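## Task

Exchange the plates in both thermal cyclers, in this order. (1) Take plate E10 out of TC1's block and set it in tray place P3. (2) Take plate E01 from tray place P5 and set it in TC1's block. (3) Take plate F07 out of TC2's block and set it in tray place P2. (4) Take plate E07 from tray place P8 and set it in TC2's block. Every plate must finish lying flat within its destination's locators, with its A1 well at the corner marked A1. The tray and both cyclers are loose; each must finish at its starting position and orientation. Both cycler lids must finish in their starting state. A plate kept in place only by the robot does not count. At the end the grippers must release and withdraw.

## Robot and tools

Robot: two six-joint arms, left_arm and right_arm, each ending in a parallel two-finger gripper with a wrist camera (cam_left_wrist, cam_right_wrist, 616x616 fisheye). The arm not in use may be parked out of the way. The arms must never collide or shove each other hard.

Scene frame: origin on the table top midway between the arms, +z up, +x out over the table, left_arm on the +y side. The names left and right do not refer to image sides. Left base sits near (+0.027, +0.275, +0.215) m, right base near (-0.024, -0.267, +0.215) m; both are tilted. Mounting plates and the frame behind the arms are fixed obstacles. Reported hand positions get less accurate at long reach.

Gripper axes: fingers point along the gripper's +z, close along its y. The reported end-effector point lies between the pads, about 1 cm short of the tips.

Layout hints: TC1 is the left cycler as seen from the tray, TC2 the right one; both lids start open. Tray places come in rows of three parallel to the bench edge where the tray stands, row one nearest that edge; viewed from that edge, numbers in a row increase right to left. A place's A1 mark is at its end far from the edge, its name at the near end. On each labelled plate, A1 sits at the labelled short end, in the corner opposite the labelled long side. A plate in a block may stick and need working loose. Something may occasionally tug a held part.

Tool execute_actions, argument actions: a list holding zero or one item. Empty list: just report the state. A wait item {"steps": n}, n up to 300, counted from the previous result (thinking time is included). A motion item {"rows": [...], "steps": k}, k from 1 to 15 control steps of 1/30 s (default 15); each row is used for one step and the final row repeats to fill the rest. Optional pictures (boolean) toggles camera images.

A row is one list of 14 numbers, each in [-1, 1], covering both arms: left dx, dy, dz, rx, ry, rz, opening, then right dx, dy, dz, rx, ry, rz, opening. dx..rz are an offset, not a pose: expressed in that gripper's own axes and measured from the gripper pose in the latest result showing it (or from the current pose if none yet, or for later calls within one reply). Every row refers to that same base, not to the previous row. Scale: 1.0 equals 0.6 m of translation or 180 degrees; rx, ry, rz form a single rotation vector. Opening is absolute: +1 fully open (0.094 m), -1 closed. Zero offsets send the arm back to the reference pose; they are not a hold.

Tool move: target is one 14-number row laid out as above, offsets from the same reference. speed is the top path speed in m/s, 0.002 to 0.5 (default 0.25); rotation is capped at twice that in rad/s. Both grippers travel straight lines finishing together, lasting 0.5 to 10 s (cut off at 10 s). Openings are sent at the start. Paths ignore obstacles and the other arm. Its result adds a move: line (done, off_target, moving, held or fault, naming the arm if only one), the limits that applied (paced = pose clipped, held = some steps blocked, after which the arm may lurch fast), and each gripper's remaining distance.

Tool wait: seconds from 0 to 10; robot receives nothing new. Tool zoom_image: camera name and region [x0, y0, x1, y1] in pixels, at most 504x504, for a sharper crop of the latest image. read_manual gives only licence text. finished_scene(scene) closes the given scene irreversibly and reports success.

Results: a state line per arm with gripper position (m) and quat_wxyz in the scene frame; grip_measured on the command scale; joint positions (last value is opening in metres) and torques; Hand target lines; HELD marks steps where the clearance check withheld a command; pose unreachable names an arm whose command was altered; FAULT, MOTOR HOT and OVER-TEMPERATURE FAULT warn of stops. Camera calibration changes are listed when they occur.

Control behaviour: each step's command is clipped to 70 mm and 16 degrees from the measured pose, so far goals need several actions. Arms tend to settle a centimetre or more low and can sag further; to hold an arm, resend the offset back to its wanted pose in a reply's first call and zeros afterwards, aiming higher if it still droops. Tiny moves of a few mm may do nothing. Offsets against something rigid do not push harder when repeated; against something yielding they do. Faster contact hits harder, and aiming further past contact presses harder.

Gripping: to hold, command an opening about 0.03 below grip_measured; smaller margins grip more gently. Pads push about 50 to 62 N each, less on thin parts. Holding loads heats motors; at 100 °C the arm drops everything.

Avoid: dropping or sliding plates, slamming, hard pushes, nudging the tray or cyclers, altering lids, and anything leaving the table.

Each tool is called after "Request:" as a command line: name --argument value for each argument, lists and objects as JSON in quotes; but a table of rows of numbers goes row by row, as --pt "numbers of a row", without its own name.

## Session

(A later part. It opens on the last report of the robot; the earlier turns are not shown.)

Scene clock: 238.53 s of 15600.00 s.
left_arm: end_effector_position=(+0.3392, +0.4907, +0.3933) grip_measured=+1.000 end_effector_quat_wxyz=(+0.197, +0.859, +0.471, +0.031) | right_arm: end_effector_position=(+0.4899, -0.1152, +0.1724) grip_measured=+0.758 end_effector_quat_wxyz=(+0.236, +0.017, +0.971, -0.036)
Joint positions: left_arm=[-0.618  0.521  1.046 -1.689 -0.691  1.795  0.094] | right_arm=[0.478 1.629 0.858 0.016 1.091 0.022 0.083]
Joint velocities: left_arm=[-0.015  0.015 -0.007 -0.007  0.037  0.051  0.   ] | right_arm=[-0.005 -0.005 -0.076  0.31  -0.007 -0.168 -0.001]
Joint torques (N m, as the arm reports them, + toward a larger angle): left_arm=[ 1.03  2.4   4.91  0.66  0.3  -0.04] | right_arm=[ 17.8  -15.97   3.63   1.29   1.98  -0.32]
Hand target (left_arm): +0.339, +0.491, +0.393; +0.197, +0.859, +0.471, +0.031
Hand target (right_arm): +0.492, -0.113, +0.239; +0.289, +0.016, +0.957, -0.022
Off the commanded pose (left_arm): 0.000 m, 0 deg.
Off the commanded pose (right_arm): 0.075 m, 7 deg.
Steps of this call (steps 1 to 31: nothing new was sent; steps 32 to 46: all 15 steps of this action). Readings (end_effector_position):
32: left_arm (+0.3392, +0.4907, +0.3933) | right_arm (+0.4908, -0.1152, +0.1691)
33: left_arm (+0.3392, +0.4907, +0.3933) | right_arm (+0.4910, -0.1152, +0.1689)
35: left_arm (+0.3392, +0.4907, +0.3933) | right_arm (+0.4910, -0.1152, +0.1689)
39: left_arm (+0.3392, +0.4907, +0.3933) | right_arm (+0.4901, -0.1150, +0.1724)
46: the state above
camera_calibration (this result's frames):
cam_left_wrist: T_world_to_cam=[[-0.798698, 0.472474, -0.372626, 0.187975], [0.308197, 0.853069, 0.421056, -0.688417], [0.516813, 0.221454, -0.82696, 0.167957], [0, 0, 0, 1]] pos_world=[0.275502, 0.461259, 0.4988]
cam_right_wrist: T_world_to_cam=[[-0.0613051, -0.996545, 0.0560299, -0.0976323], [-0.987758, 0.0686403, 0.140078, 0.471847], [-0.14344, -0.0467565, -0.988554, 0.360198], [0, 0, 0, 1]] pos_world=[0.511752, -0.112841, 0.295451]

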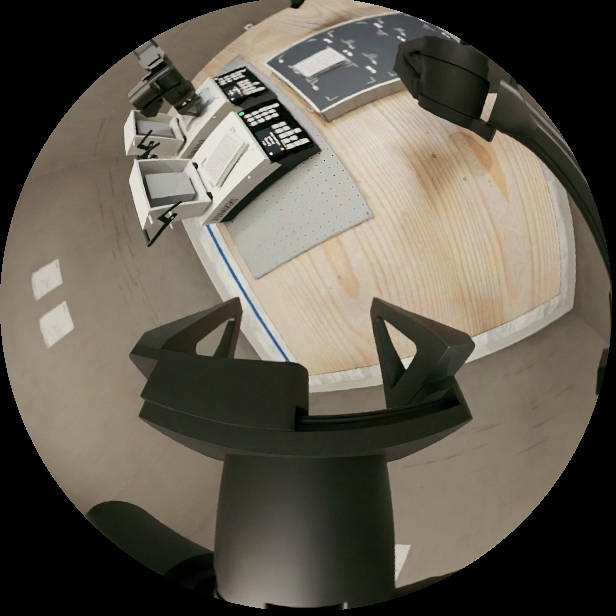

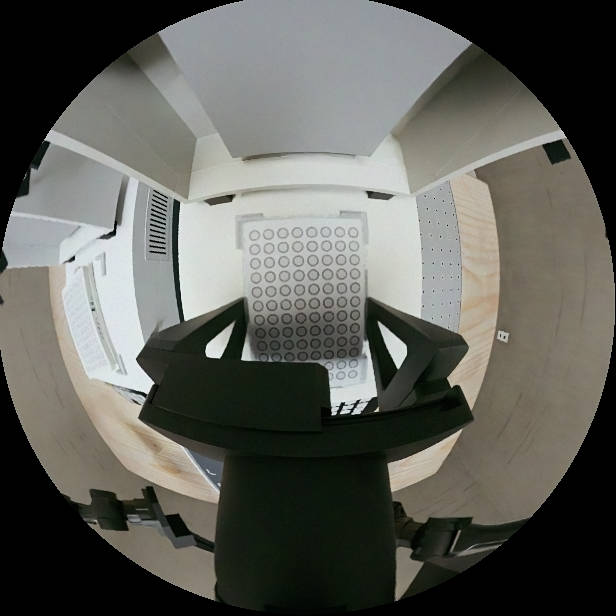

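Request:
execute_actions --actions '[{"rows":[[0,0,0,0,0,0,1,-0.04,-0.06,-0.09,-0.02,0.03,0,0.3]],"steps":15}]'

Request:
execute_actions --actions '[{"rows":[[0,0,0,0,0,0,1,-0.04,0.06,-0.09,0,0,0,0.3]],"steps":15}]'

Scene clock: 240.13 s of 15600.00 s.
left_arm: end_effector_position=(+0.3392, +0.4907, +0.3933) grip_measured=+1.000 end_effector_quat_wxyz=(+0.197, +0.859, +0.471, +0.031) | right_arm: end_effector_position=(+0.4877, -0.1194, +0.1756) grip_measured=+0.739 end_effector_quat_wxyz=(+0.164, +0.004, +0.986, +0.006)
Joint positions: left_arm=[-0.618  0.521  1.046 -1.689 -0.691  1.795  0.094] | right_arm=[ 0.459  1.59   0.952 -0.361  0.977  0.216  0.082]
Joint velocities: left_arm=[ 0.005 -0.005 -0.002 -0.002 -0.007 -0.066  0.   ] | right_arm=[-0.005  0.005  0.017 -0.032 -0.037  0.139 -0.   ]
Joint torques (N m, as the arm reports them, + toward a larger angle): left_arm=[ 1.18  1.93  4.97  0.6   0.27 -0.01] | right_arm=[ 14.11 -17.82   3.69  -3.35   2.32   0.1 ]
Hand target (left_arm): +0.339, +0.491, +0.393; +0.197, +0.859, +0.471, +0.031
Hand target (right_arm): +0.487, -0.145, +0.226; +0.193, +0.012, +0.981, -0.002
Off the commanded pose (left_arm): 0.000 m, 0 deg.
Off the commanded pose (right_arm): 0.064 m, 3 deg.
Steps of this call (steps 1 to 33: nothing new was sent; steps 34 to 48: all 15 steps of this action). Readings (end_effector_position):
34: left_arm (+0.3392, +0.4907, +0.3933) | right_arm (+0.4880, -0.1146, +0.1724)
35: left_arm (+0.3392, +0.4907, +0.3933) | right_arm (+0.4883, -0.1162, +0.1731)
37: left_arm (+0.3392, +0.4907, +0.3933) | right_arm (+0.4874, -0.1181, +0.1745)
41: left_arm (+0.3392, +0.4907, +0.3933) | right_arm (+0.4878, -0.1195, +0.1756)
48: the state above
camera_calibration (this result's frames):
cam_left_wrist: T_world_to_cam=[[-0.798698, 0.472474, -0.372626, 0.187975], [0.308197, 0.853069, 0.421056, -0.688417], [0.516813, 0.221454, -0.82696, 0.167957], [0, 0, 0, 1]] pos_world=[0.275502, 0.461259, 0.4988]
cam_right_wrist: T_world_to_cam=[[-0.0192824, -0.999685, -0.0160962, -0.110361], [-0.957775, 0.01385, 0.287184, 0.422529], [-0.28687, 0.0209541, -0.95774, 0.435432], [0, 0, 0, 1]] pos_world=[0.527473, -0.125302, 0.293911]

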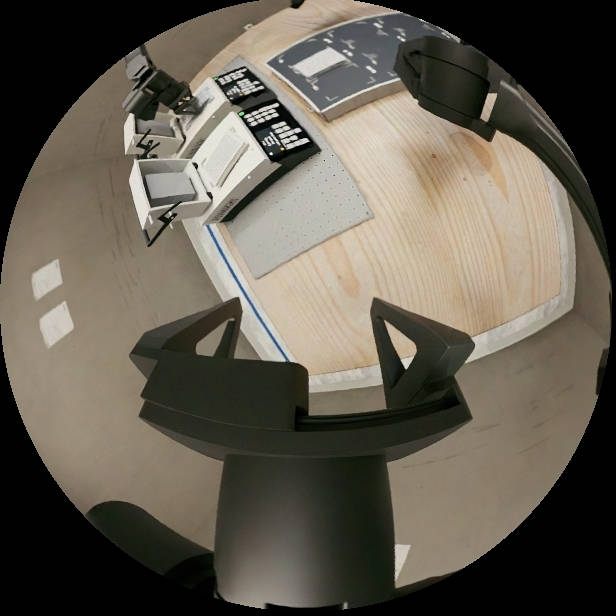

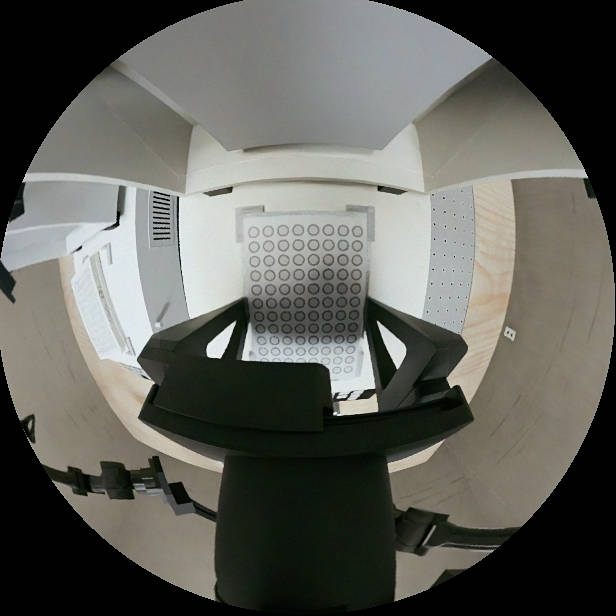

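Scene clock: 240.63 s of 15600.00 s.
left_arm: end_effector_position=(+0.3392, +0.4907, +0.3933) grip_measured=+1.000 end_effector_quat_wxyz=(+0.197, +0.859, +0.471, +0.031) | right_arm: end_effector_position=(+0.4887, -0.1138, +0.1748) grip_measured=+0.737 end_effector_quat_wxyz=(+0.125, +0.007, +0.992, -0.026)
Joint positions: left_arm=[-0.618  0.521  1.046 -1.689 -0.691  1.795  0.094] | right_arm=[ 0.472  1.657  1.056 -0.589  1.02   0.378  0.082]
Joint velocities: left_arm=[-0.015 -0.005 -0.007 -0.002  0.037 -0.095  0.   ] | right_arm=[-0.005 -0.005 -0.002 -0.012 -0.022  0.037 -0.001]
Joint torques (N m, as the arm reports them, + toward a larger angle): left_arm=[ 0.95  2.29  4.92  0.62  0.3  -0.01] | right_arm=[ 18.68 -12.18   7.62  -1.31   0.6    0.32]
Hand target (left_arm): +0.339, +0.491, +0.393; +0.197, +0.859, +0.471, +0.031
Hand target (right_arm): +0.492, -0.087, +0.232; +0.164, +0.004, +0.986, +0.007
Off the commanded pose (left_arm): 0.000 m, 0 deg.
Off the commanded pose (right_arm): 0.067 m, 6 deg.
Steps of this call (steps 1 to 15: all 15 steps of this action). Readings (end_effector_position):
1: left_arm (+0.3392, +0.4907, +0.3933) | right_arm (+0.4884, -0.1178, +0.1744)
2: left_arm (+0.3392, +0.4907, +0.3933) | right_arm (+0.4890, -0.1160, +0.1737)
4: left_arm (+0.3392, +0.4907, +0.3933) | right_arm (+0.4886, -0.1139, +0.1740)
8: left_arm (+0.3392, +0.4907, +0.3933) | right_arm (+0.4885, -0.1136, +0.1746)
15: the state above
camera_calibration (this result's frames):
cam_left_wrist: T_world_to_cam=[[-0.798698, 0.472474, -0.372626, 0.187975], [0.308197, 0.853069, 0.421056, -0.688417], [0.516813, 0.221454, -0.82696, 0.167957], [0, 0, 0, 1]] pos_world=[0.275502, 0.461259, 0.4988]
cam_right_wrist: T_world_to_cam=[[-0.0338033, -0.998346, 0.0465134, -0.108415], [-0.931522, 0.0483347, 0.360458, 0.401887], [-0.36211, -0.0311435, -0.931615, 0.461094], [0, 0, 0, 1]] pos_world=[0.537669, -0.1133, 0.289742]

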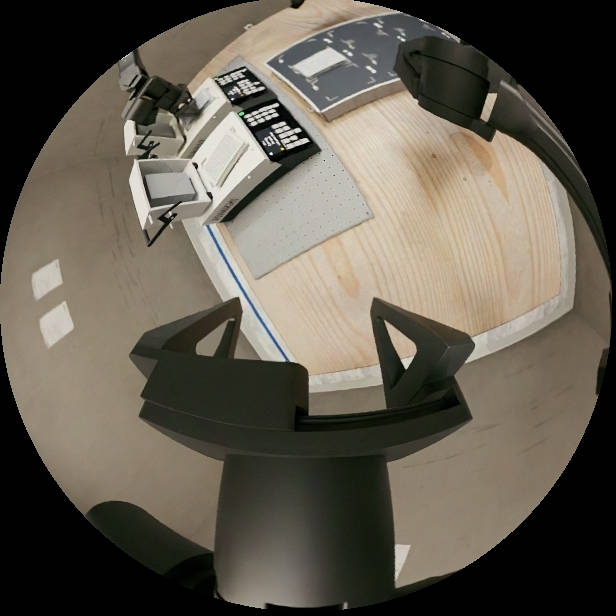

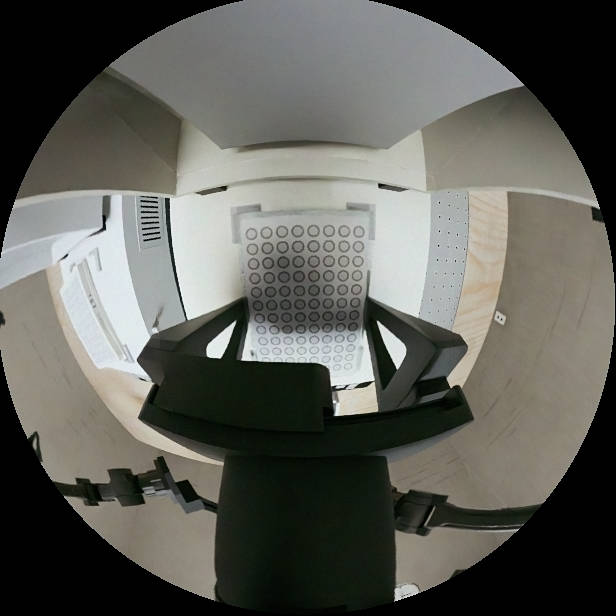

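Request:
move --target '[0,0,0,0,0,0,1,0,-0.004,0,-0.015,-0.04,0,1]' --speed 0.05

Request:
move --target '[0,0,0,0,0,0,1,0.075,0,0,0,0,0,1]' --speed 0.05

Scene clock: 243.23 s of 15600.00 s.
left_arm: end_effector_position=(+0.3392, +0.4907, +0.3933) grip_measured=+1.000 end_effector_quat_wxyz=(+0.197, +0.859, +0.471, +0.031) | right_arm: end_effector_position=(+0.4898, -0.1142, +0.1727) grip_measured=+1.000 end_effector_quat_wxyz=(+0.183, +0.004, +0.983, -0.006)
Joint positions: left_arm=[-0.618  0.521  1.046 -1.689 -0.691  1.795  0.094] | right_arm=[ 0.465  1.611  0.935 -0.269  1.011  0.168  0.094]
Joint velocities: left_arm=[-0.005 -0.005 -0.012 -0.002  0.007  0.007  0.   ] | right_arm=[-0.005 -0.005 -0.002  0.042 -0.007 -0.022  0.   ]
Joint torques (N m, as the arm reports them, + toward a larger angle): left_arm=[ 0.93  2.63  4.98  0.71  0.3  -0.03] | right_arm=[  9.6  -10.59   4.31   1.55   0.01  -0.21]
Hand target (left_arm): +0.339, +0.491, +0.393; +0.197, +0.859, +0.471, +0.031
Hand target (right_arm): +0.489, -0.116, +0.175; +0.187, +0.002, +0.982, -0.004
Off the commanded pose (left_arm): 0.000 m, 0 deg.
Off the commanded pose (right_arm): 0.003 m, 1 deg.
move: done
camera_calibration (this result's frames):
cam_left_wrist: T_world_to_cam=[[-0.798698, 0.472474, -0.372626, 0.187975], [0.308197, 0.853069, 0.421056, -0.688417], [0.516813, 0.221454, -0.82696, 0.167957], [0, 0, 0, 1]] pos_world=[0.275502, 0.461259, 0.4988]
cam_right_wrist: T_world_to_cam=[[-0.022999, -0.999712, 0.00691649, -0.107299], [-0.968209, 0.0239969, 0.24899, 0.43815], [-0.249084, -0.000970087, -0.968481, 0.414011], [0, 0, 0, 1]] pos_world=[0.524876, -0.117381, 0.292609]

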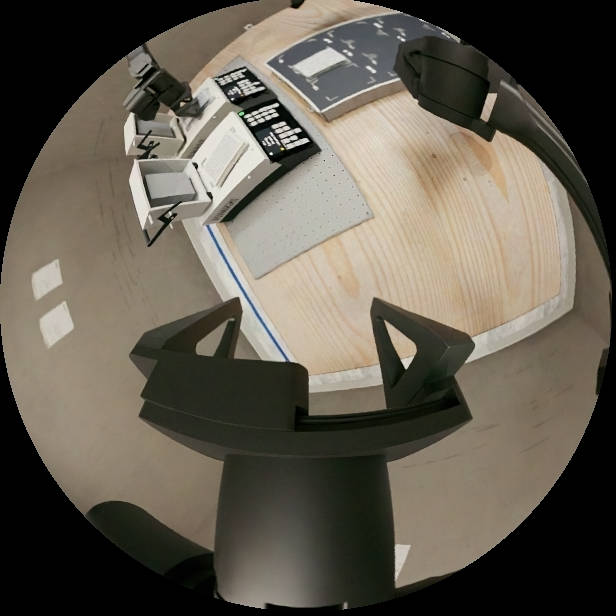

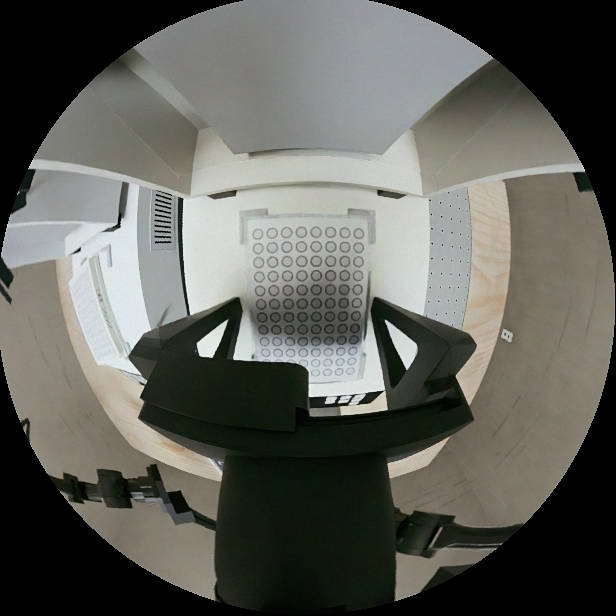

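Scene clock: 244.40 s of 15600.00 s.
left_arm: end_effector_position=(+0.3392, +0.4907, +0.3933) grip_measured=+1.000 end_effector_quat_wxyz=(+0.197, +0.859, +0.471, +0.031) | right_arm: end_effector_position=(+0.4653, -0.1160, +0.1660) grip_measured=+1.000 end_effector_quat_wxyz=(+0.193, +0.022, +0.981, -0.001)
Joint positions: left_arm=[-0.618  0.521  1.046 -1.689 -0.691  1.795  0.094] | right_arm=[ 0.473  1.591  0.847 -0.173  1.014  0.186  0.094]
Joint velocities: left_arm=[-0.015 -0.015 -0.012  0.007  0.066 -0.037  0.   ] | right_arm=[ 0.005 -0.005 -0.007 -0.017  0.022 -0.037  0.   ]
Joint torques (N m, as the arm reports them, + toward a larger angle): left_arm=[ 0.93  2.47  4.95  0.64  0.28 -0.04] | right_arm=[ 9.22 -8.49  2.82  0.89  0.21 -0.15]
Hand target (left_arm): +0.339, +0.491, +0.393; +0.197, +0.859, +0.471, +0.031
Hand target (right_arm): +0.448, -0.113, +0.157; +0.183, +0.005, +0.983, -0.006
Off the commanded pose (left_arm): 0.000 m, 0 deg.
Off the commanded pose (right_arm): 0.020 m, 2 deg.
move: off_target (right_arm)
camera_calibration (this result's frames):
cam_left_wrist: T_world_to_cam=[[-0.798698, 0.472474, -0.372626, 0.187975], [0.308197, 0.853069, 0.421056, -0.688417], [0.516813, 0.221454, -0.82696, 0.167957], [0, 0, 0, 1]] pos_world=[0.275502, 0.461259, 0.4988]
cam_right_wrist: T_world_to_cam=[[-0.0561384, -0.998357, -0.0114527, -0.0910289], [-0.971693, 0.0519954, 0.230454, 0.424105], [-0.22948, 0.0240658, -0.973016, 0.395977], [0, 0, 0, 1]] pos_world=[0.497858, -0.12246, 0.286512]

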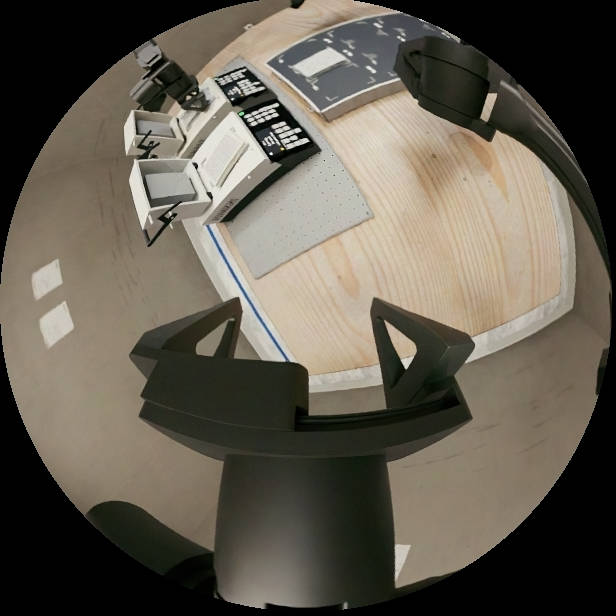

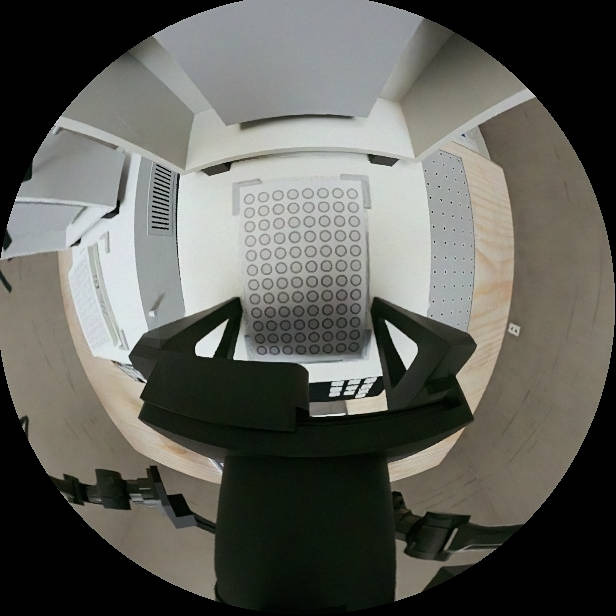

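Request:
move --target '[0,0,0,0,0,0,1,0,0,0,0,0,0,0.3]'

Request:
move --target '[0,0,0,0,0,0,1,-0.045,0,-0.11,0,-0.02,0,0.3]' --speed 0.1

Scene clock: 246.27 s of 15600.00 s.
left_arm: end_effector_position=(+0.3392, +0.4907, +0.3933) grip_measured=+1.000 end_effector_quat_wxyz=(+0.197, +0.859, +0.471, +0.031) | right_arm: end_effector_position=(+0.4655, -0.1159, +0.1662) grip_measured=+0.764 end_effector_quat_wxyz=(+0.193, +0.022, +0.981, +0.000)
Joint positions: left_arm=[-0.618  0.521  1.046 -1.689 -0.691  1.795  0.094] | right_arm=[ 0.473  1.59   0.847 -0.173  1.012  0.185  0.083]
Joint velocities: left_arm=[ 0.005  0.005 -0.012 -0.007 -0.007 -0.11   0.   ] | right_arm=[ 0.005 -0.005 -0.007 -0.007 -0.022 -0.051  0.   ]
Joint torques (N m, as the arm reports them, + toward a larger angle): left_arm=[ 1.14  2.28  4.92  0.57  0.29 -0.01] | right_arm=[ 9.   -9.17  5.03  0.88  0.18 -0.13]
Hand target (left_arm): +0.339, +0.491, +0.393; +0.197, +0.859, +0.471, +0.031
Hand target (right_arm): +0.465, -0.116, +0.166; +0.193, +0.022, +0.981, -0.001
Off the commanded pose (left_arm): 0.000 m, 0 deg.
Off the commanded pose (right_arm): 0.000 m, 0 deg.
move: done
camera_calibration (this result's frames):
cam_left_wrist: T_world_to_cam=[[-0.798698, 0.472474, -0.372626, 0.187975], [0.308197, 0.853069, 0.421056, -0.688417], [0.516813, 0.221454, -0.82696, 0.167957], [0, 0, 0, 1]] pos_world=[0.275502, 0.461259, 0.4988]
cam_right_wrist: T_world_to_cam=[[-0.0552947, -0.998383, -0.0132138, -0.0909926], [-0.971766, 0.0507709, 0.23042, 0.424079], [-0.229376, 0.0255817, -0.973002, 0.396332], [0, 0, 0, 1]] pos_world=[0.497983, -0.122515, 0.286713]

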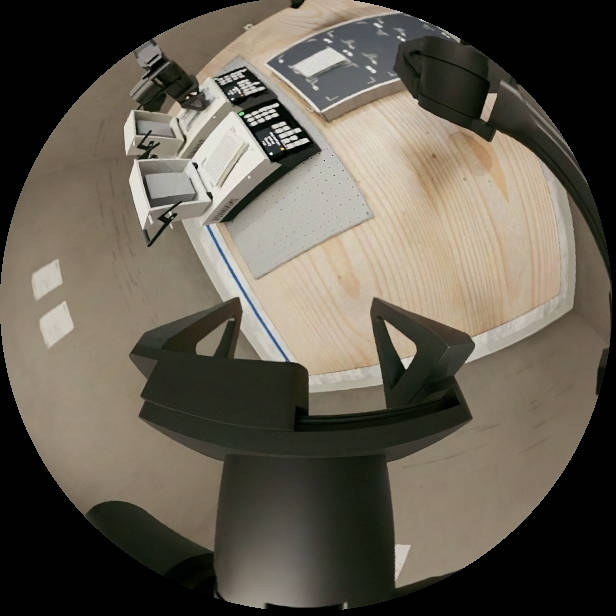

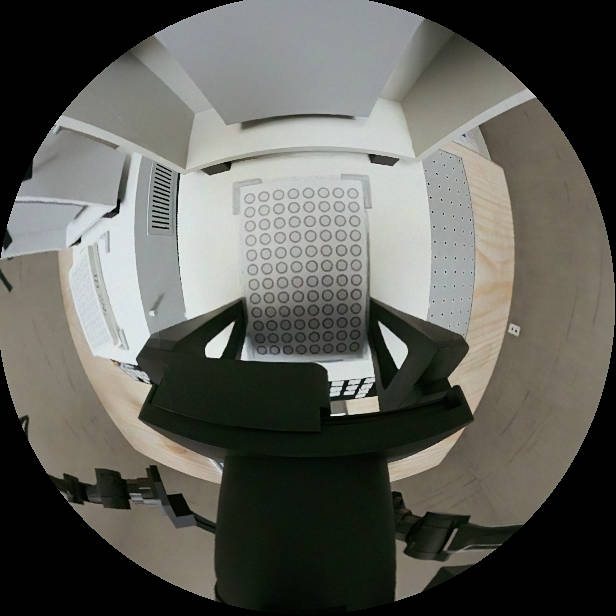

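Scene clock: 247.23 s of 15600.00 s.
left_arm: end_effector_position=(+0.3392, +0.4907, +0.3933) grip_measured=+1.000 end_effector_quat_wxyz=(+0.197, +0.859, +0.471, +0.031) | right_arm: end_effector_position=(+0.4652, -0.1165, +0.1700) grip_measured=+0.764 end_effector_quat_wxyz=(+0.179, +0.022, +0.984, -0.004)
Joint positions: left_arm=[-0.618  0.521  1.046 -1.689 -0.691  1.795  0.094] | right_arm=[ 0.48   1.591  0.875 -0.262  1.02   0.238  0.083]
Joint velocities: left_arm=[-0.005  0.005 -0.002 -0.007  0.051 -0.037  0.   ] | right_arm=[ 0.005 -0.005  0.017 -0.022  0.007 -0.022 -0.001]
Joint torques (N m, as the arm reports them, + toward a larger angle): left_arm=[ 0.95  2.12  4.92  0.57  0.28 -0.03] | right_arm=[ 17.4  -15.66   4.91  -1.54   2.57   0.11]
Hand target (left_arm): +0.339, +0.491, +0.393; +0.197, +0.859, +0.471, +0.031
Hand target (right_arm): +0.467, -0.116, +0.231; +0.225, +0.024, +0.974, +0.002
Off the commanded pose (left_arm): 0.000 m, 0 deg.
Off the commanded pose (right_arm): 0.068 m, 5 deg.
move: off_target (right_arm)
camera_calibration (this result's frames):
cam_left_wrist: T_world_to_cam=[[-0.798698, 0.472474, -0.372626, 0.187975], [0.308197, 0.853069, 0.421056, -0.688417], [0.516813, 0.221454, -0.82696, 0.167957], [0, 0, 0, 1]] pos_world=[0.275502, 0.461259, 0.4988]
cam_right_wrist: T_world_to_cam=[[-0.0562767, -0.99841, -0.00310968, -0.0928246], [-0.965148, 0.0536039, 0.256156, 0.4159], [-0.255582, 0.0174169, -0.96663, 0.410101], [0, 0, 0, 1]] pos_world=[0.500996, -0.122114, 0.289592]

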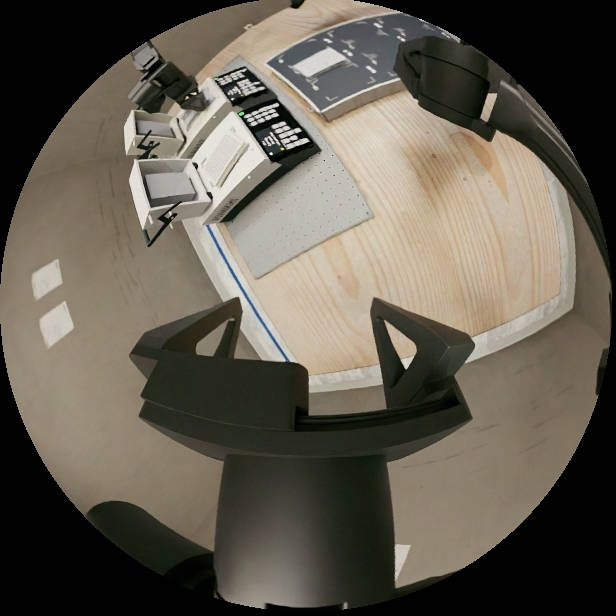

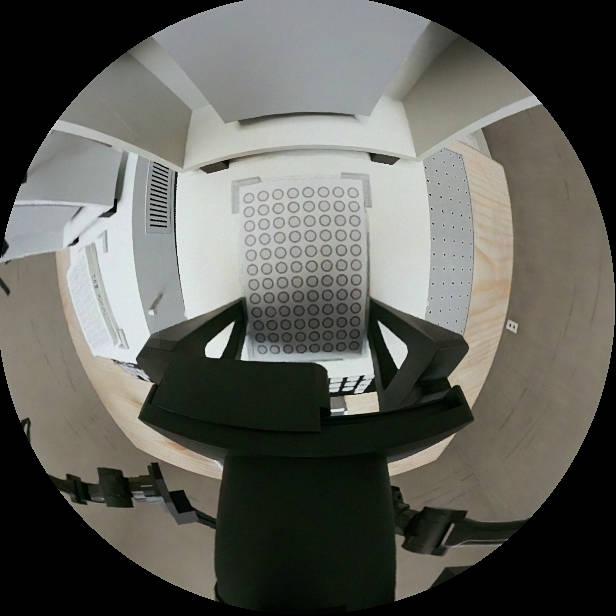

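Request:
execute_actions --actions '[{"rows":[[0,0,0,0,0,0,1,-0.04,0,-0.12,0,0.09,0,0.3]],"steps":15}]'

Request:
execute_actions --actions '[{"rows":[[0,0,0,0,0,0,1,-0.04,0,-0.12,0,0,0.09,0.3]],"steps":15}]'

Request:
execute_actions --actions '[{"rows":[[0,0,0,0,0,0,1,-0.04,0,-0.12,0,-0.06,-0.09,0.3]],"steps":15}]'

Scene clock: 248.93 s of 15600.00 s.
left_arm: end_effector_position=(+0.3392, +0.4907, +0.3933) grip_measured=+1.000 end_effector_quat_wxyz=(+0.197, +0.859, +0.471, +0.031) | right_arm: end_effector_position=(+0.4590, -0.1191, +0.1915) grip_measured=+0.741 end_effector_quat_wxyz=(+0.017, +0.006, +1.000, -0.019)
Joint positions: left_arm=[-0.618  0.521  1.046 -1.689 -0.691  1.795  0.094] | right_arm=[ 0.493  1.675  1.165 -1.027  0.904  0.668  0.082]
Joint velocities: left_arm=[-0.005 -0.005  0.012 -0.002 -0.037  0.022  0.   ] | right_arm=[ 0.542 -0.435 -0.017 -0.94   0.022  0.447 -0.003]
Joint torques (N m, as the arm reports them, + toward a larger angle): left_arm=[ 0.83  2.29  4.77  0.56  0.28 -0.05] | right_arm=[ 12.81 -12.86   7.07   0.25   0.08  -0.05]
Hand target (left_arm): +0.339, +0.491, +0.393; +0.197, +0.859, +0.471, +0.031
Hand target (right_arm): +0.462, -0.117, +0.240; +0.041, +0.021, +0.999, +0.004
Off the commanded pose (left_arm): 0.000 m, 0 deg.
Off the commanded pose (right_arm): 0.054 m, 4 deg.
Steps of this call (steps 1 to 36: nothing new was sent; steps 37 to 51: all 15 steps of this action). Readings (end_effector_position):
37: left_arm (+0.3392, +0.4907, +0.3933) | right_arm (+0.4639, -0.1152, +0.1705)
38: left_arm (+0.3392, +0.4907, +0.3933) | right_arm (+0.4647, -0.1160, +0.1721)
40: left_arm (+0.3392, +0.4907, +0.3933) | right_arm (+0.4646, -0.1160, +0.1728)
44: left_arm (+0.3392, +0.4907, +0.3933) | right_arm (+0.4646, -0.1152, +0.1740)
51: the state above
camera_calibration (this result's frames):
cam_left_wrist: T_world_to_cam=[[-0.798698, 0.472474, -0.372626, 0.187975], [0.308197, 0.853069, 0.421056, -0.688417], [0.516813, 0.221454, -0.82696, 0.167957], [0, 0, 0, 1]] pos_world=[0.275502, 0.461259, 0.4988]
cam_right_wrist: T_world_to_cam=[[-0.0244274, -0.998977, 0.0380572, -0.118278], [-0.832551, 0.0414022, 0.552399, 0.28545], [-0.553409, -0.018191, -0.832711, 0.536181], [0, 0, 0, 1]] pos_world=[0.53149, -0.120221, 0.293303]

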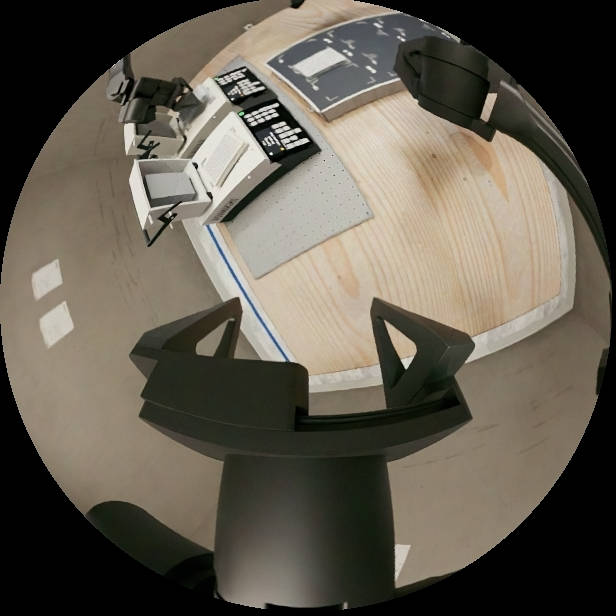

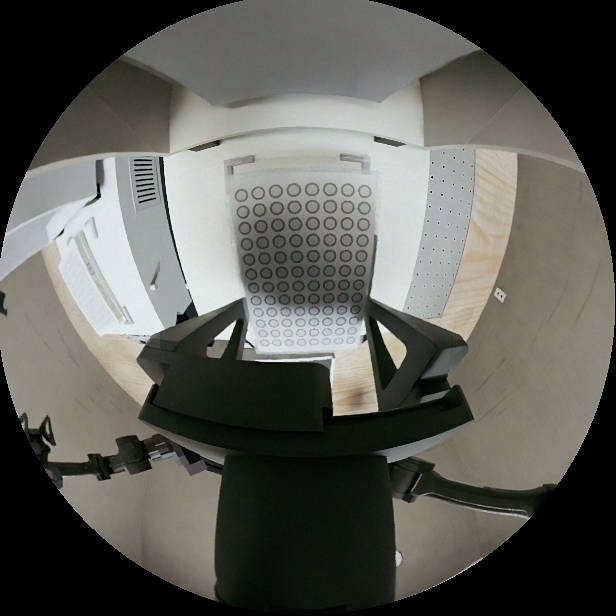

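Scene clock: 249.43 s of 15600.00 s.
left_arm: end_effector_position=(+0.3392, +0.4907, +0.3933) grip_measured=+1.000 end_effector_quat_wxyz=(+0.197, +0.859, +0.471, +0.031) | right_arm: end_effector_position=(+0.4718, -0.1216, +0.2636) grip_measured=+0.741 end_effector_quat_wxyz=(+0.020, +0.129, +0.991, -0.015)
Joint positions: left_arm=[-0.618  0.521  1.046 -1.689 -0.691  1.795  0.094] | right_arm=[ 0.594  1.656  1.299 -1.3    0.901  1.072  0.082]
Joint velocities: left_arm=[ 0.005 -0.005 -0.002 -0.012 -0.007  0.022  0.   ] | right_arm=[-0.005  0.122  0.002 -0.071  0.007  0.198  0.   ]
Joint torques (N m, as the arm reports them, + toward a larger angle): left_arm=[ 0.54  2.34  4.92  0.61  0.29 -0.01] | right_arm=[10.03 -8.5   8.69 -0.34  0.18 -0.03]
Hand target (left_arm): +0.339, +0.491, +0.393; +0.197, +0.859, +0.471, +0.031
Hand target (right_arm): +0.480, -0.117, +0.264; +0.020, +0.146, +0.989, -0.016
Off the commanded pose (left_arm): 0.000 m, 0 deg.
Off the commanded pose (right_arm): 0.010 m, 2 deg.
Steps of this call (steps 1 to 15: all 15 steps of this action). Readings (end_effector_position):
1: left_arm (+0.3392, +0.4907, +0.3933) | right_arm (+0.4553, -0.1200, +0.2023)
2: left_arm (+0.3392, +0.4907, +0.3933) | right_arm (+0.4538, -0.1206, +0.2144)
4: left_arm (+0.3392, +0.4907, +0.3933) | right_arm (+0.4570, -0.1205, +0.2378)
8: left_arm (+0.3392, +0.4907, +0.3933) | right_arm (+0.4726, -0.1209, +0.2640)
15: the state above
camera_calibration (this result's frames):
cam_left_wrist: T_world_to_cam=[[-0.798698, 0.472474, -0.372626, 0.187975], [0.308197, 0.853069, 0.421056, -0.688417], [0.516813, 0.221454, -0.82696, 0.167957], [0, 0, 0, 1]] pos_world=[0.275502, 0.461259, 0.4988]
cam_right_wrist: T_world_to_cam=[[-0.267994, -0.963112, 0.024361, -0.000359063], [-0.804693, 0.237674, 0.544041, 0.269331], [-0.529763, 0.126197, -0.838705, 0.611312], [0, 0, 0, 1]] pos_world=[0.540482, -0.141504, 0.366192]

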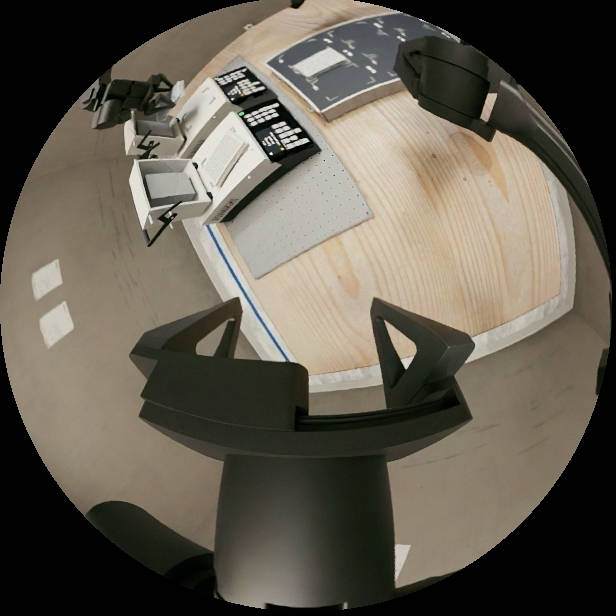

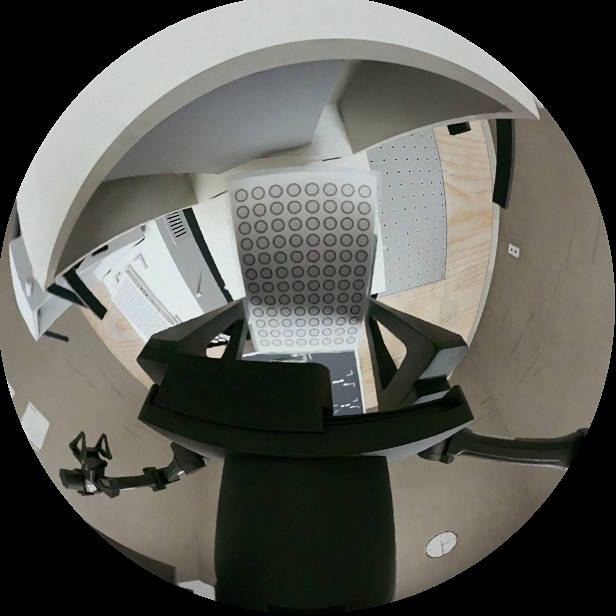

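Scene clock: 249.93 s of 15600.00 s.
left_arm: end_effector_position=(+0.3392, +0.4907, +0.3933) grip_measured=+1.000 end_effector_quat_wxyz=(+0.197, +0.859, +0.471, +0.031) | right_arm: end_effector_position=(+0.4760, -0.1221, +0.3273) grip_measured=+0.741 end_effector_quat_wxyz=(+0.106, -0.019, +0.994, -0.037)
Joint positions: left_arm=[-0.618  0.521  1.046 -1.689 -0.691  1.795  0.094] | right_arm=[ 0.722  1.622  1.32  -1.386  1.045  0.876  0.082]
Joint velocities: left_arm=[-0.015 -0.015 -0.007 -0.012 -0.007  0.007  0.   ] | right_arm=[ 0.005 -0.005  0.007  0.002 -0.022 -0.051 -0.001]
Joint torques (N m, as the arm reports them, + toward a larger angle): left_arm=[ 1.17  2.36  4.79  0.58  0.29 -0.03] | right_arm=[ 9.81 -8.77  9.76  0.02  0.41 -0.37]
Hand target (left_arm): +0.339, +0.491, +0.393; +0.197, +0.859, +0.471, +0.031
Hand target (right_arm): +0.491, -0.126, +0.337; +0.111, -0.014, +0.993, -0.031
Off the commanded pose (left_arm): 0.000 m, 0 deg.
Off the commanded pose (right_arm): 0.019 m, 1 deg.
Steps of this call (steps 1 to 15: all 15 steps of this action). Readings (end_effector_position):
1: left_arm (+0.3392, +0.4907, +0.3933) | right_arm (+0.4757, -0.1279, +0.2661)
2: left_arm (+0.3392, +0.4907, +0.3933) | right_arm (+0.4779, -0.1343, +0.2706)
4: left_arm (+0.3392, +0.4907, +0.3933) | right_arm (+0.4771, -0.1336, +0.2872)
8: left_arm (+0.3392, +0.4907, +0.3933) | right_arm (+0.4737, -0.1226, +0.3191)
15: the state above
camera_calibration (this result's frames):
cam_left_wrist: T_world_to_cam=[[-0.798698, 0.472474, -0.372626, 0.187975], [0.308197, 0.853069, 0.421056, -0.688417], [0.516813, 0.221454, -0.82696, 0.167957], [0, 0, 0, 1]] pos_world=[0.275502, 0.461259, 0.4988]
cam_right_wrist: T_world_to_cam=[[0.0172595, -0.997071, 0.0745073, -0.157554], [-0.918382, 0.0136538, 0.395459, 0.313543], [-0.395318, -0.0752516, -0.915457, 0.603454], [0, 0, 0, 1]] pos_world=[0.529228, -0.115963, 0.440182]

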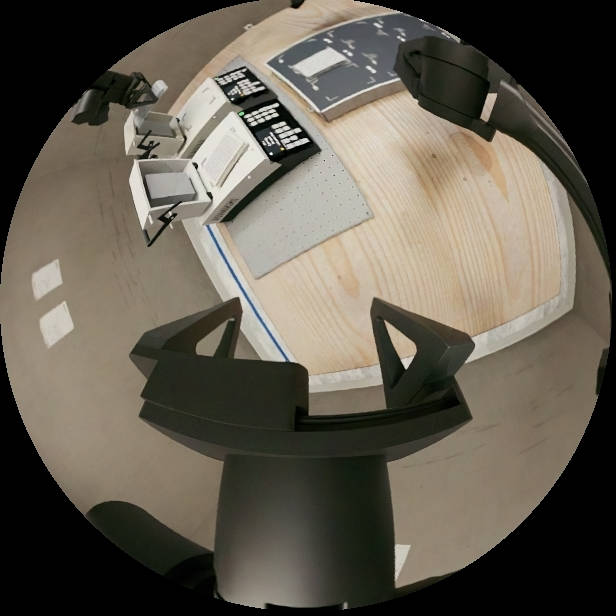

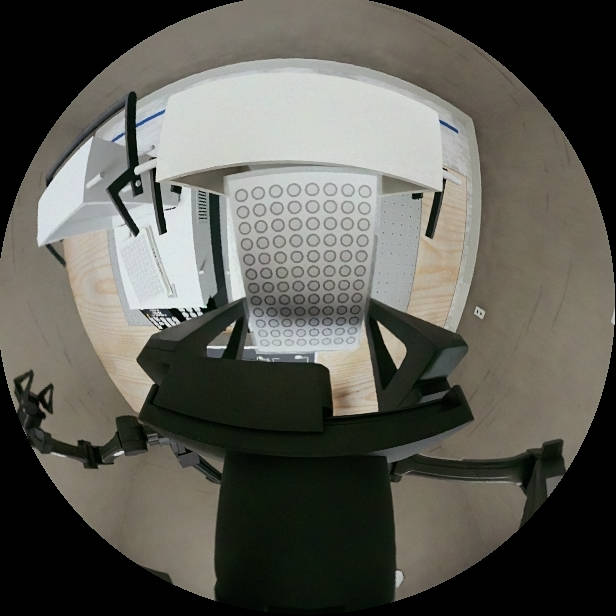

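Request:
move --target '[0,0,0,0,0,0,1,0.35,0.1,0,-0.02,0.05,0,0.3]' --speed 0.2

Request:
move --target '[0,0,0,0,0,0,1,0.3,0.05,0,0,0,-0.5,0.3]' --speed 0.3

Request:
move --target '[0,0,0,0,0,0,1,0,0,0,0,0,-0.5,0.3]' --speed 0.3

Scene clock: 252.83 s of 15600.00 s.
left_arm: end_effector_position=(+0.3392, +0.4907, +0.3933) grip_measured=+1.000 end_effector_quat_wxyz=(+0.197, +0.859, +0.471, +0.031) | right_arm: end_effector_position=(+0.2742, -0.0711, +0.2769) grip_measured=+0.741 end_effector_quat_wxyz=(+0.023, -0.021, +0.999, -0.010)
Joint positions: left_arm=[-0.618  0.521  1.046 -1.689 -0.691  1.795  0.094] | right_arm=[ 0.933  1.675  0.947 -1.285  0.812  1.254  0.082]
Joint velocities: left_arm=[-0.015 -0.015  0.002 -0.012 -0.022 -0.051  0.   ] | right_arm=[-0.015 -0.005  0.007  0.002 -0.007  0.051  0.001]
Joint torques (N m, as the arm reports them, + toward a larger angle): left_arm=[1.26 2.2  5.01 0.63 0.24 0.  ] | right_arm=[ 9.09 -6.28  6.24  0.71  0.13 -0.09]
Hand target (left_arm): +0.339, +0.491, +0.393; +0.197, +0.859, +0.471, +0.031
Hand target (right_arm): +0.270, -0.067, +0.279; +0.028, -0.019, +0.999, -0.006
Off the commanded pose (left_arm): 0.000 m, 0 deg.
Off the commanded pose (right_arm): 0.005 m, 1 deg.
move: done
camera_calibration (this result's frames):
cam_left_wrist: T_world_to_cam=[[-0.798698, 0.472474, -0.372626, 0.187975], [0.308197, 0.853069, 0.421056, -0.688417], [0.516813, 0.221454, -0.82696, 0.167957], [0, 0, 0, 1]] pos_world=[0.275502, 0.461259, 0.4988]
cam_right_wrist: T_world_to_cam=[[0.0289269, -0.999341, 0.0219153, -0.0883156], [-0.840064, -0.0124231, 0.542344, 0.0834419], [-0.541715, -0.0340986, -0.83987, 0.503533], [0, 0, 0, 1]] pos_world=[0.345423, -0.070051, 0.379584]

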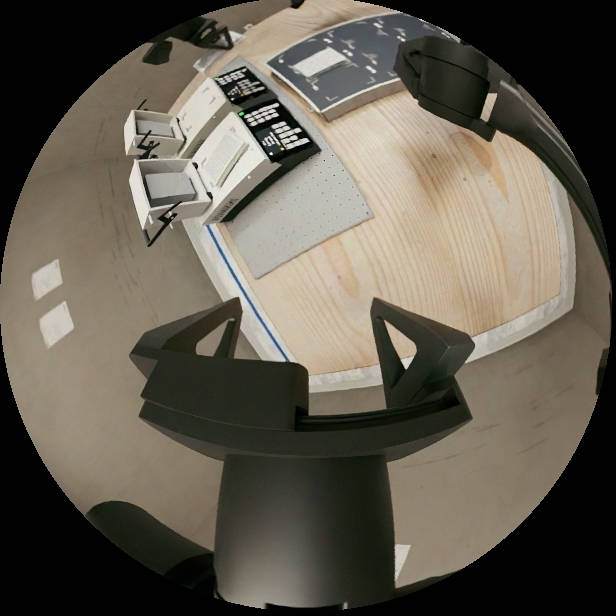

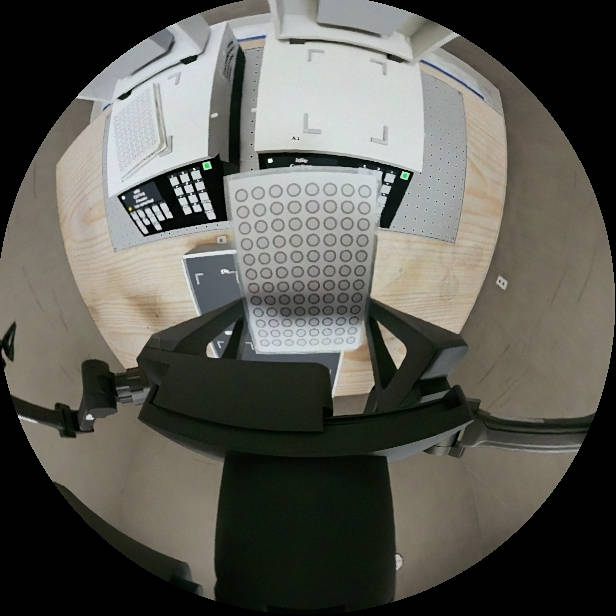

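Scene clock: 256.03 s of 15600.00 s.
left_arm: end_effector_position=(+0.3392, +0.4907, +0.3933) grip_measured=+1.000 end_effector_quat_wxyz=(+0.197, +0.859, +0.471, +0.031) | right_arm: end_effector_position=(+0.0988, -0.0438, +0.2703) grip_measured=+0.741 end_effector_quat_wxyz=(+0.006, -0.712, +0.701, -0.022)
Joint positions: left_arm=[-0.618  0.521  1.046 -1.689 -0.691  1.795  0.094] | right_arm=[ 1.309  1.89   0.8   -1.197  0.595  0.125  0.082]
Joint velocities: left_arm=[ 0.005 -0.015  0.007 -0.002 -0.022 -0.007  0.   ] | right_arm=[-0.005 -0.015  0.007  0.002 -0.022 -0.037 -0.001]
Joint torques (N m, as the arm reports them, + toward a larger angle): left_arm=[ 0.87  2.4   4.93  0.57  0.27 -0.03] | right_arm=[ 7.47 -6.5   6.5   0.8   0.   -0.18]
Hand target (left_arm): +0.339, +0.491, +0.393; +0.197, +0.859, +0.471, +0.031
Hand target (right_arm): +0.092, -0.045, +0.268; -0.009, +0.721, -0.692, +0.025
Off the commanded pose (left_arm): 0.000 m, 0 deg.
Off the commanded pose (right_arm): 0.008 m, 2 deg.
move: done
camera_calibration (this result's frames):
cam_left_wrist: T_world_to_cam=[[-0.798698, 0.472474, -0.372626, 0.187975], [0.308197, 0.853069, 0.421056, -0.688417], [0.516813, 0.221454, -0.82696, 0.167957], [0, 0, 0, 1]] pos_world=[0.275502, 0.461259, 0.4988]
cam_right_wrist: T_world_to_cam=[[0.999189, 0.00312354, 0.0401548, -0.112673], [-0.0215535, -0.800747, 0.598614, -0.190623], [0.0340236, -0.598994, -0.80003, 0.31153], [0, 0, 0, 1]] pos_world=[0.097874, 0.0343157, 0.367867]

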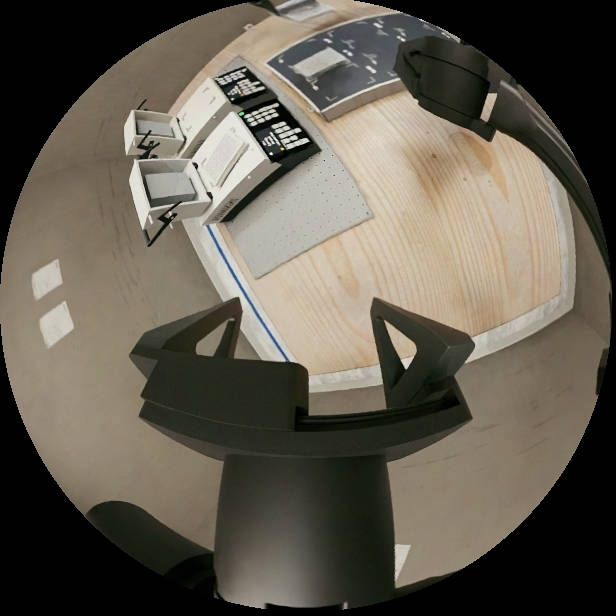

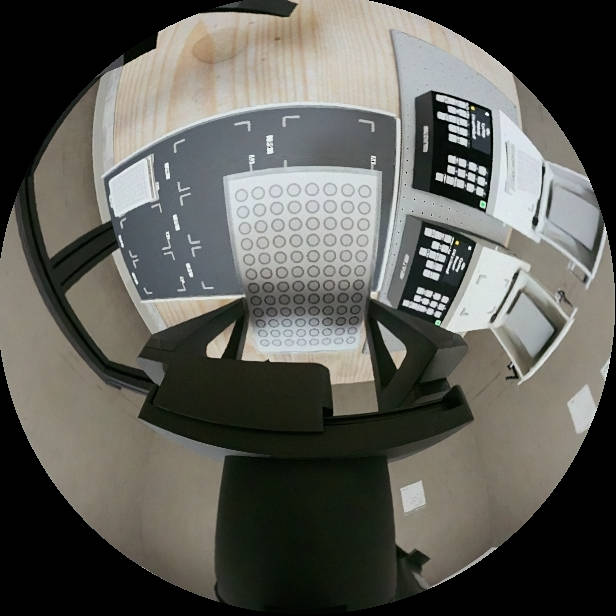

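Scene clock: 259.27 s of 15600.00 s.
left_arm: end_effector_position=(+0.3392, +0.4907, +0.3933) grip_measured=+1.000 end_effector_quat_wxyz=(+0.197, +0.859, +0.471, +0.031) | right_arm: end_effector_position=(+0.0988, -0.0438, +0.2703) grip_measured=+0.741 end_effector_quat_wxyz=(+0.011, +1.000, +0.002, +0.020)
Joint positions: left_arm=[-0.618  0.521  1.046 -1.689 -0.691  1.795  0.094] | right_arm=[ 1.309  1.89   0.8   -1.197  0.595 -1.435  0.082]
Joint velocities: left_arm=[ 0.005 -0.005  0.007 -0.002 -0.037 -0.007  0.   ] | right_arm=[-0.005 -0.005  0.002 -0.022 -0.022  0.066 -0.001]
Joint torques (N m, as the arm reports them, + toward a larger angle): left_arm=[ 1.04  2.82  4.87  0.54  0.29 -0.05] | right_arm=[ 6.1  -6.84  7.39  0.15 -0.01 -0.22]
Hand target (left_arm): +0.339, +0.491, +0.393; +0.197, +0.859, +0.471, +0.031
Hand target (right_arm): +0.099, -0.044, +0.270; +0.011, +1.000, +0.008, +0.020
Off the commanded pose (left_arm): 0.000 m, 0 deg.
Off the commanded pose (right_arm): 0.000 m, 1 deg.
move: done
camera_calibration (this result's frames):
cam_left_wrist: T_world_to_cam=[[-0.798698, 0.472474, -0.372626, 0.187975], [0.308197, 0.853069, 0.421056, -0.688417], [0.516813, 0.221454, -0.82696, 0.167957], [0, 0, 0, 1]] pos_world=[0.275502, 0.461259, 0.4988]
cam_right_wrist: T_world_to_cam=[[0.00906027, 0.999734, -0.0211978, 0.0454331], [0.790155, 0.00583423, 0.612879, -0.239327], [0.61284, -0.0223024, -0.789892, 0.276876], [0, 0, 0, 1]] pos_world=[0.0190134, -0.0378498, 0.366343]

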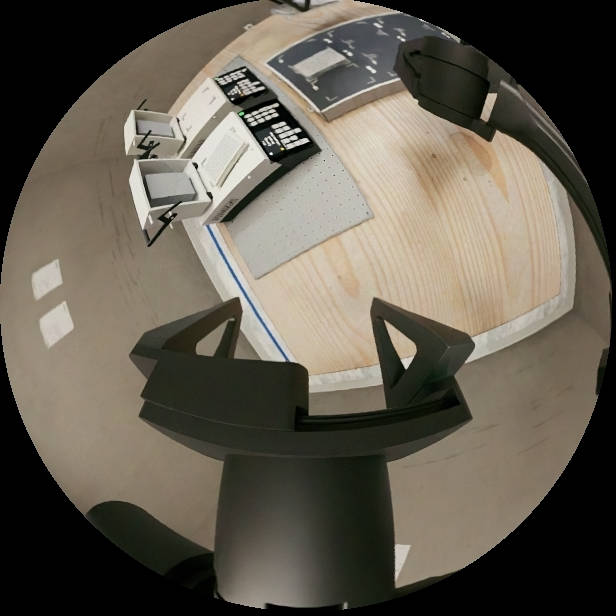

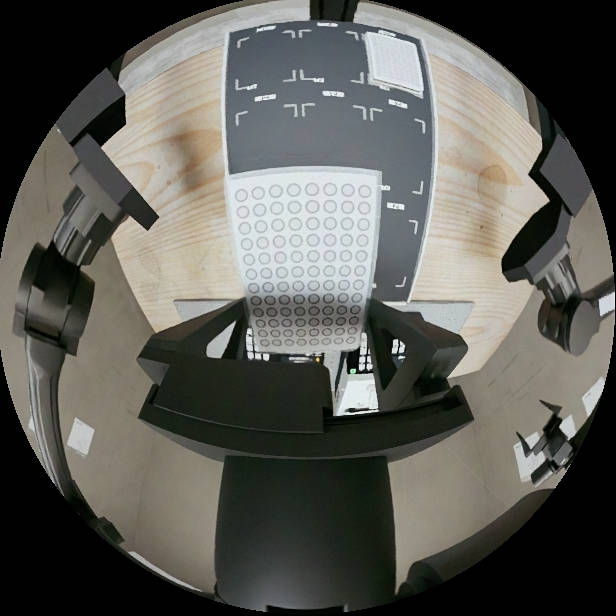

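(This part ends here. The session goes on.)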